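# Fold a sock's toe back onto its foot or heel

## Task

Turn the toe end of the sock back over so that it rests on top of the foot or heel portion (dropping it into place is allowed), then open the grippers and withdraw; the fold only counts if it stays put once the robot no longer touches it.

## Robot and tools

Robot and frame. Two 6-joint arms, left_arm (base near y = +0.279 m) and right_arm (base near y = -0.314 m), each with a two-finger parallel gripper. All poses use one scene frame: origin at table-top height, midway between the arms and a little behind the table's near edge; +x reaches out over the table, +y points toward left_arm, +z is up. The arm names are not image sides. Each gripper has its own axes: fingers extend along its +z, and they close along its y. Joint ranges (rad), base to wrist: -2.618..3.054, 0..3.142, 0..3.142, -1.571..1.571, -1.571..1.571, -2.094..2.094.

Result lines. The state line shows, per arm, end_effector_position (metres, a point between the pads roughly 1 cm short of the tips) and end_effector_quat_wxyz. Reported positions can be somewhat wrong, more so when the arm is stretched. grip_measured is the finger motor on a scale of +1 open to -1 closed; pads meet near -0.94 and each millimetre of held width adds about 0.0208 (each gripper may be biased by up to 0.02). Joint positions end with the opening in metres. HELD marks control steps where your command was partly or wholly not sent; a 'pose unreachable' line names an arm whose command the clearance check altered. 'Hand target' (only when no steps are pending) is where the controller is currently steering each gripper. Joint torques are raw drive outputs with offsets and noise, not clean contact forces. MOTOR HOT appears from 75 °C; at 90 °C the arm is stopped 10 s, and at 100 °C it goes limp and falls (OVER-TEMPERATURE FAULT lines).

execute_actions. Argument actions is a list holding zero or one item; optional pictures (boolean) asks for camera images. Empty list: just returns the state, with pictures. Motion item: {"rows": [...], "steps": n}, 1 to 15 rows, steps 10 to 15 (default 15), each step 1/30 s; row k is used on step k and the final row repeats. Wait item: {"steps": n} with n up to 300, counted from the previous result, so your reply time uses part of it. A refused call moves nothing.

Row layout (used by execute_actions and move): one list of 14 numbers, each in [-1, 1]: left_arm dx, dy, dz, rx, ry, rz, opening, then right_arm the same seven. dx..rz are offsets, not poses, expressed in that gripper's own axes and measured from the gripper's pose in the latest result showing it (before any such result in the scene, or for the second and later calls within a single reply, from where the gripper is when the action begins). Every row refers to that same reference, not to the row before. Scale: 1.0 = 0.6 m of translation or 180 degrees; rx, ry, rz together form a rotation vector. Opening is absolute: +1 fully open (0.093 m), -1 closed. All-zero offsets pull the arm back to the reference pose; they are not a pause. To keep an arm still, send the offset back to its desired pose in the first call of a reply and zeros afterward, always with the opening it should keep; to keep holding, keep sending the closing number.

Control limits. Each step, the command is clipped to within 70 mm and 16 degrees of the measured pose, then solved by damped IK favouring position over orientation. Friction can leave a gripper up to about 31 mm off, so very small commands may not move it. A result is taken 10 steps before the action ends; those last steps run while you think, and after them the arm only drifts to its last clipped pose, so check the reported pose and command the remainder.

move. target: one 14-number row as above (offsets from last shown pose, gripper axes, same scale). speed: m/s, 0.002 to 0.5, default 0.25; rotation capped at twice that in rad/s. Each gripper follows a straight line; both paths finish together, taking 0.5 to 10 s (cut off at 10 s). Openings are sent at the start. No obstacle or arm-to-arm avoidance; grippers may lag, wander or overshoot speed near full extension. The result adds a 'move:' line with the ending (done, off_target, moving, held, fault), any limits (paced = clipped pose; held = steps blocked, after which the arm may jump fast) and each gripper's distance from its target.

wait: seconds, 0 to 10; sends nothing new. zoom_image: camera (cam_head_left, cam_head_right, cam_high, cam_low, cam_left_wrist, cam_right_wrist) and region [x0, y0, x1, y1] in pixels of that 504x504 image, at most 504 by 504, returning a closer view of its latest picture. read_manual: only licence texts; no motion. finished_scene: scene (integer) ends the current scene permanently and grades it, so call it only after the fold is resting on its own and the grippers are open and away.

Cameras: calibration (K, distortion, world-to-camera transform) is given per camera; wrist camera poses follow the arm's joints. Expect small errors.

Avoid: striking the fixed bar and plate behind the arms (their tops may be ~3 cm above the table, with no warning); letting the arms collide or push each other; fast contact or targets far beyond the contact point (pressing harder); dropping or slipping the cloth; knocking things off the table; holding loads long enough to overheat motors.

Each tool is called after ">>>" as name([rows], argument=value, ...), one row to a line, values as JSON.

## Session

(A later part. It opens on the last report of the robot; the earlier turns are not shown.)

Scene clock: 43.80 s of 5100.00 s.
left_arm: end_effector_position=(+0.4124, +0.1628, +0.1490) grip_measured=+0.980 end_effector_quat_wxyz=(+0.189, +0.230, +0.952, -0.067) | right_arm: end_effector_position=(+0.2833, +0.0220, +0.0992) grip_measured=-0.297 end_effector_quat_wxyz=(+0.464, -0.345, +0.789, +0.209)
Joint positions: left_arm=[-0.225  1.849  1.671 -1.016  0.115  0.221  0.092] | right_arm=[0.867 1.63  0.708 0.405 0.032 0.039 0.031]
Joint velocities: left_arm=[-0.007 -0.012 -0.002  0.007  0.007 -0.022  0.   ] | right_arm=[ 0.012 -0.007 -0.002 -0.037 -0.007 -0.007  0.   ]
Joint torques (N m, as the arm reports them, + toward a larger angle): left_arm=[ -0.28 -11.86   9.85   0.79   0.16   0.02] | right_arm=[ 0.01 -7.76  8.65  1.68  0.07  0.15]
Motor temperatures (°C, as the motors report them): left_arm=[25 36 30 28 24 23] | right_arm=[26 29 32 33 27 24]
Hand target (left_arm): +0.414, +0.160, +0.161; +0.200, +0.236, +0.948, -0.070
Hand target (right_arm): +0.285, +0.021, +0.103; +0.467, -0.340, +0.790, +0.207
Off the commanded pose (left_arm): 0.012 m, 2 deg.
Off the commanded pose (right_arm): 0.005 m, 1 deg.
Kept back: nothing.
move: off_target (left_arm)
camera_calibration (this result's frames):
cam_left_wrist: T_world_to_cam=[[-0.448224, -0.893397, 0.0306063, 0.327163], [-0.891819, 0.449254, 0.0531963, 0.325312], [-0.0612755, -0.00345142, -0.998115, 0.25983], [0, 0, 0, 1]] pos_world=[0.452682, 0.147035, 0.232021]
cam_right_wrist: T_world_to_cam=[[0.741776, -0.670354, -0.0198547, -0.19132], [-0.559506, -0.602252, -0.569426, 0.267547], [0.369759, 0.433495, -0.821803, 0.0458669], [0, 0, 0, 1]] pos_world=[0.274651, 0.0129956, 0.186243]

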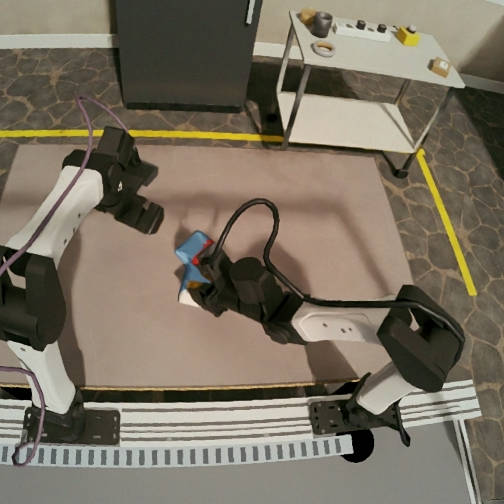

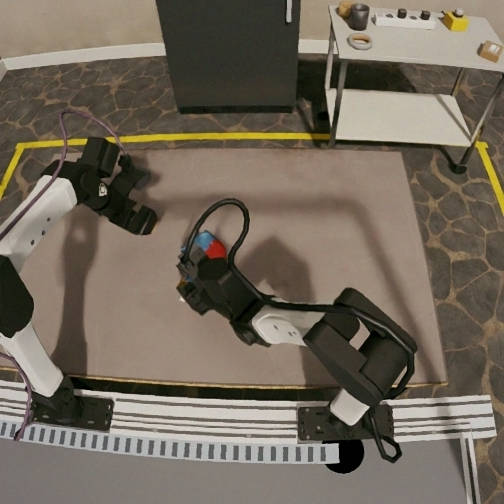

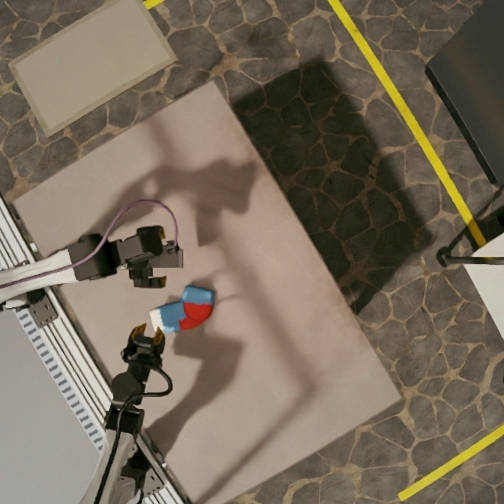

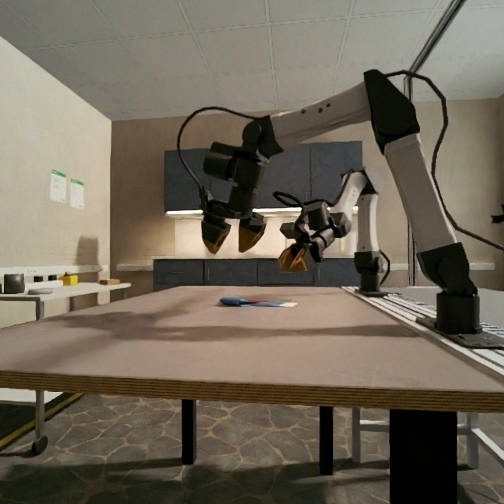

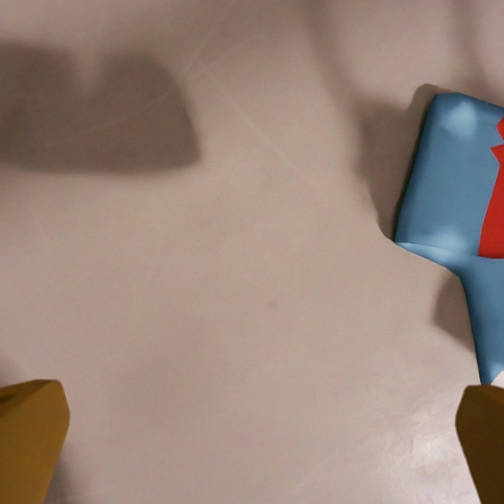

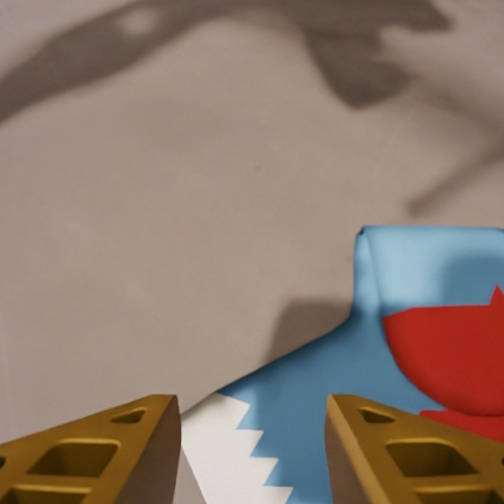

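>>> move(target=[0, 0, 0, 0, 0, 0, 1, 0, 0, -0.17, 0, 0, 0, -0.3], speed=0.2)

Scene clock: 45.53 s of 5100.00 s.
left_arm: end_effector_position=(+0.4120, +0.1627, +0.1489) grip_measured=+0.980 end_effector_quat_wxyz=(+0.188, +0.231, +0.952, -0.067) | right_arm: end_effector_position=(+0.2262, -0.0409, +0.1562) grip_measured=-0.297 end_effector_quat_wxyz=(+0.471, -0.344, +0.784, +0.213)
Joint positions: left_arm=[-0.225  1.849  1.671 -1.017  0.116  0.223  0.092] | right_arm=[0.88  1.123 0.563 0.062 0.041 0.044 0.031]
Joint velocities: left_arm=[ 0.017  0.002  0.002 -0.007 -0.022 -0.051 -0.001] | right_arm=[-0.007  0.012 -0.022 -0.007 -0.051  0.037 -0.   ]
Joint torques (N m, as the arm reports them, + toward a larger angle): left_arm=[ -0.1  -11.23   7.5    0.89   0.08  -0.06] | right_arm=[ 0.68 -4.11  7.5   1.61  0.06  0.13]
Motor temperatures (°C, as the motors report them): left_arm=[25 36 30 28 24 23] | right_arm=[26 29 32 33 27 24]
Hand target (left_arm): +0.412, +0.163, +0.149; +0.188, +0.231, +0.952, -0.067
Hand target (right_arm): +0.222, -0.044, +0.149; +0.464, -0.345, +0.789, +0.209
Off the commanded pose (left_arm): 0.000 m, 0 deg.
Off the commanded pose (right_arm): 0.009 m, 1 deg.
Kept back: nothing.
move: done
camera_calibration (this result's frames):
cam_left_wrist: T_world_to_cam=[[-0.449717, -0.892631, 0.0310499, 0.327385], [-0.890975, 0.450776, 0.0544424, 0.32423], [-0.0625935, -0.00318108, -0.998034, 0.260174], [0, 0, 0, 1]] pos_world=[0.452396, 0.146907, 0.231845]
cam_right_wrist: T_world_to_cam=[[0.74412, -0.667748, -0.0199224, -0.190438], [-0.550096, -0.595546, -0.585422, 0.230888], [0.37905, 0.446584, -0.810484, 0.137792], [0, 0, 0, 1]] pos_world=[0.216489, -0.051196, 0.243051]

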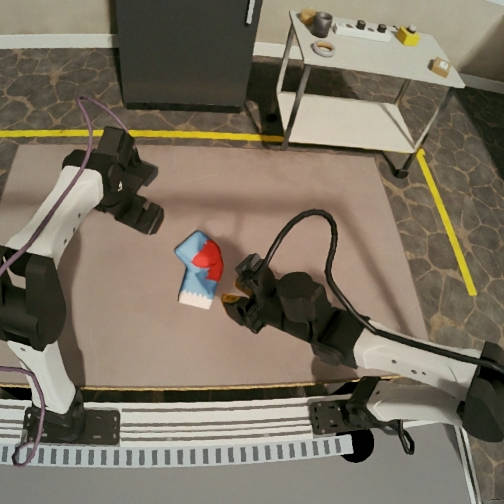

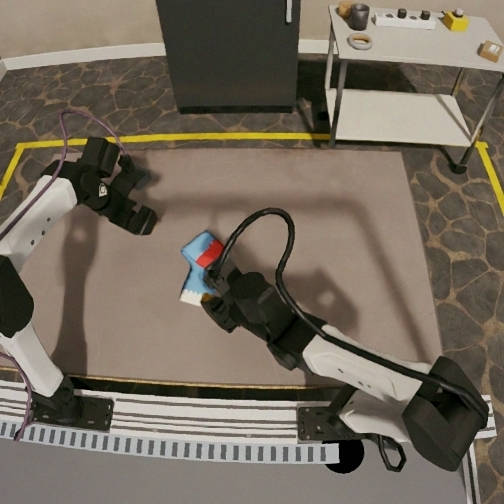

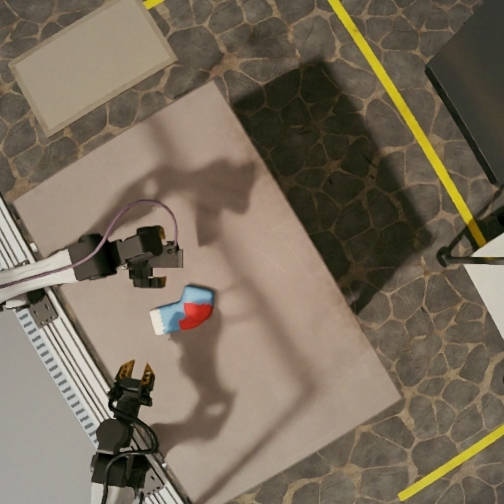

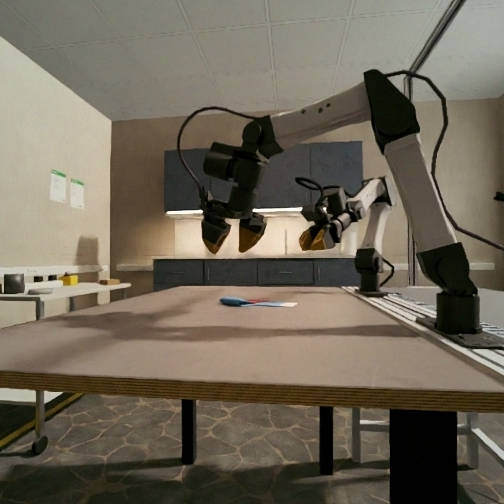

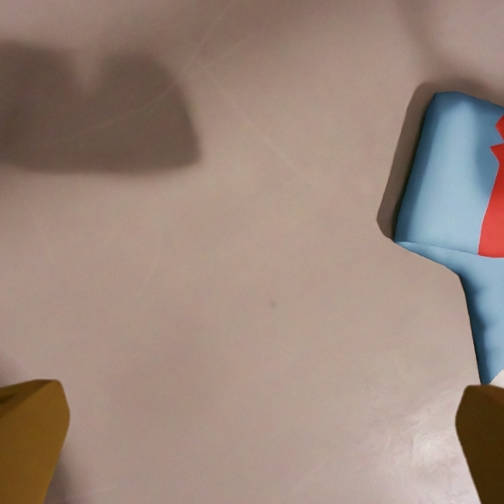

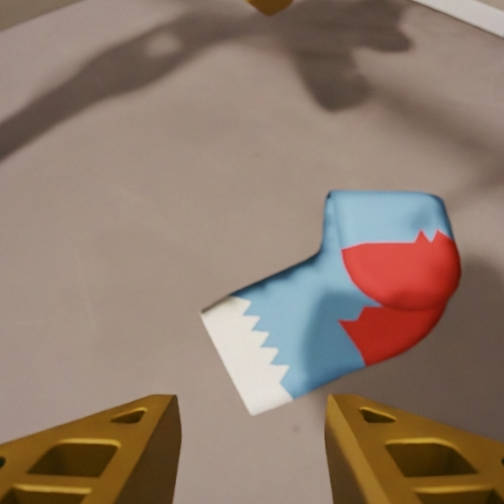

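>>> finished_scene(scene=1)

The scene is finished: the task was done.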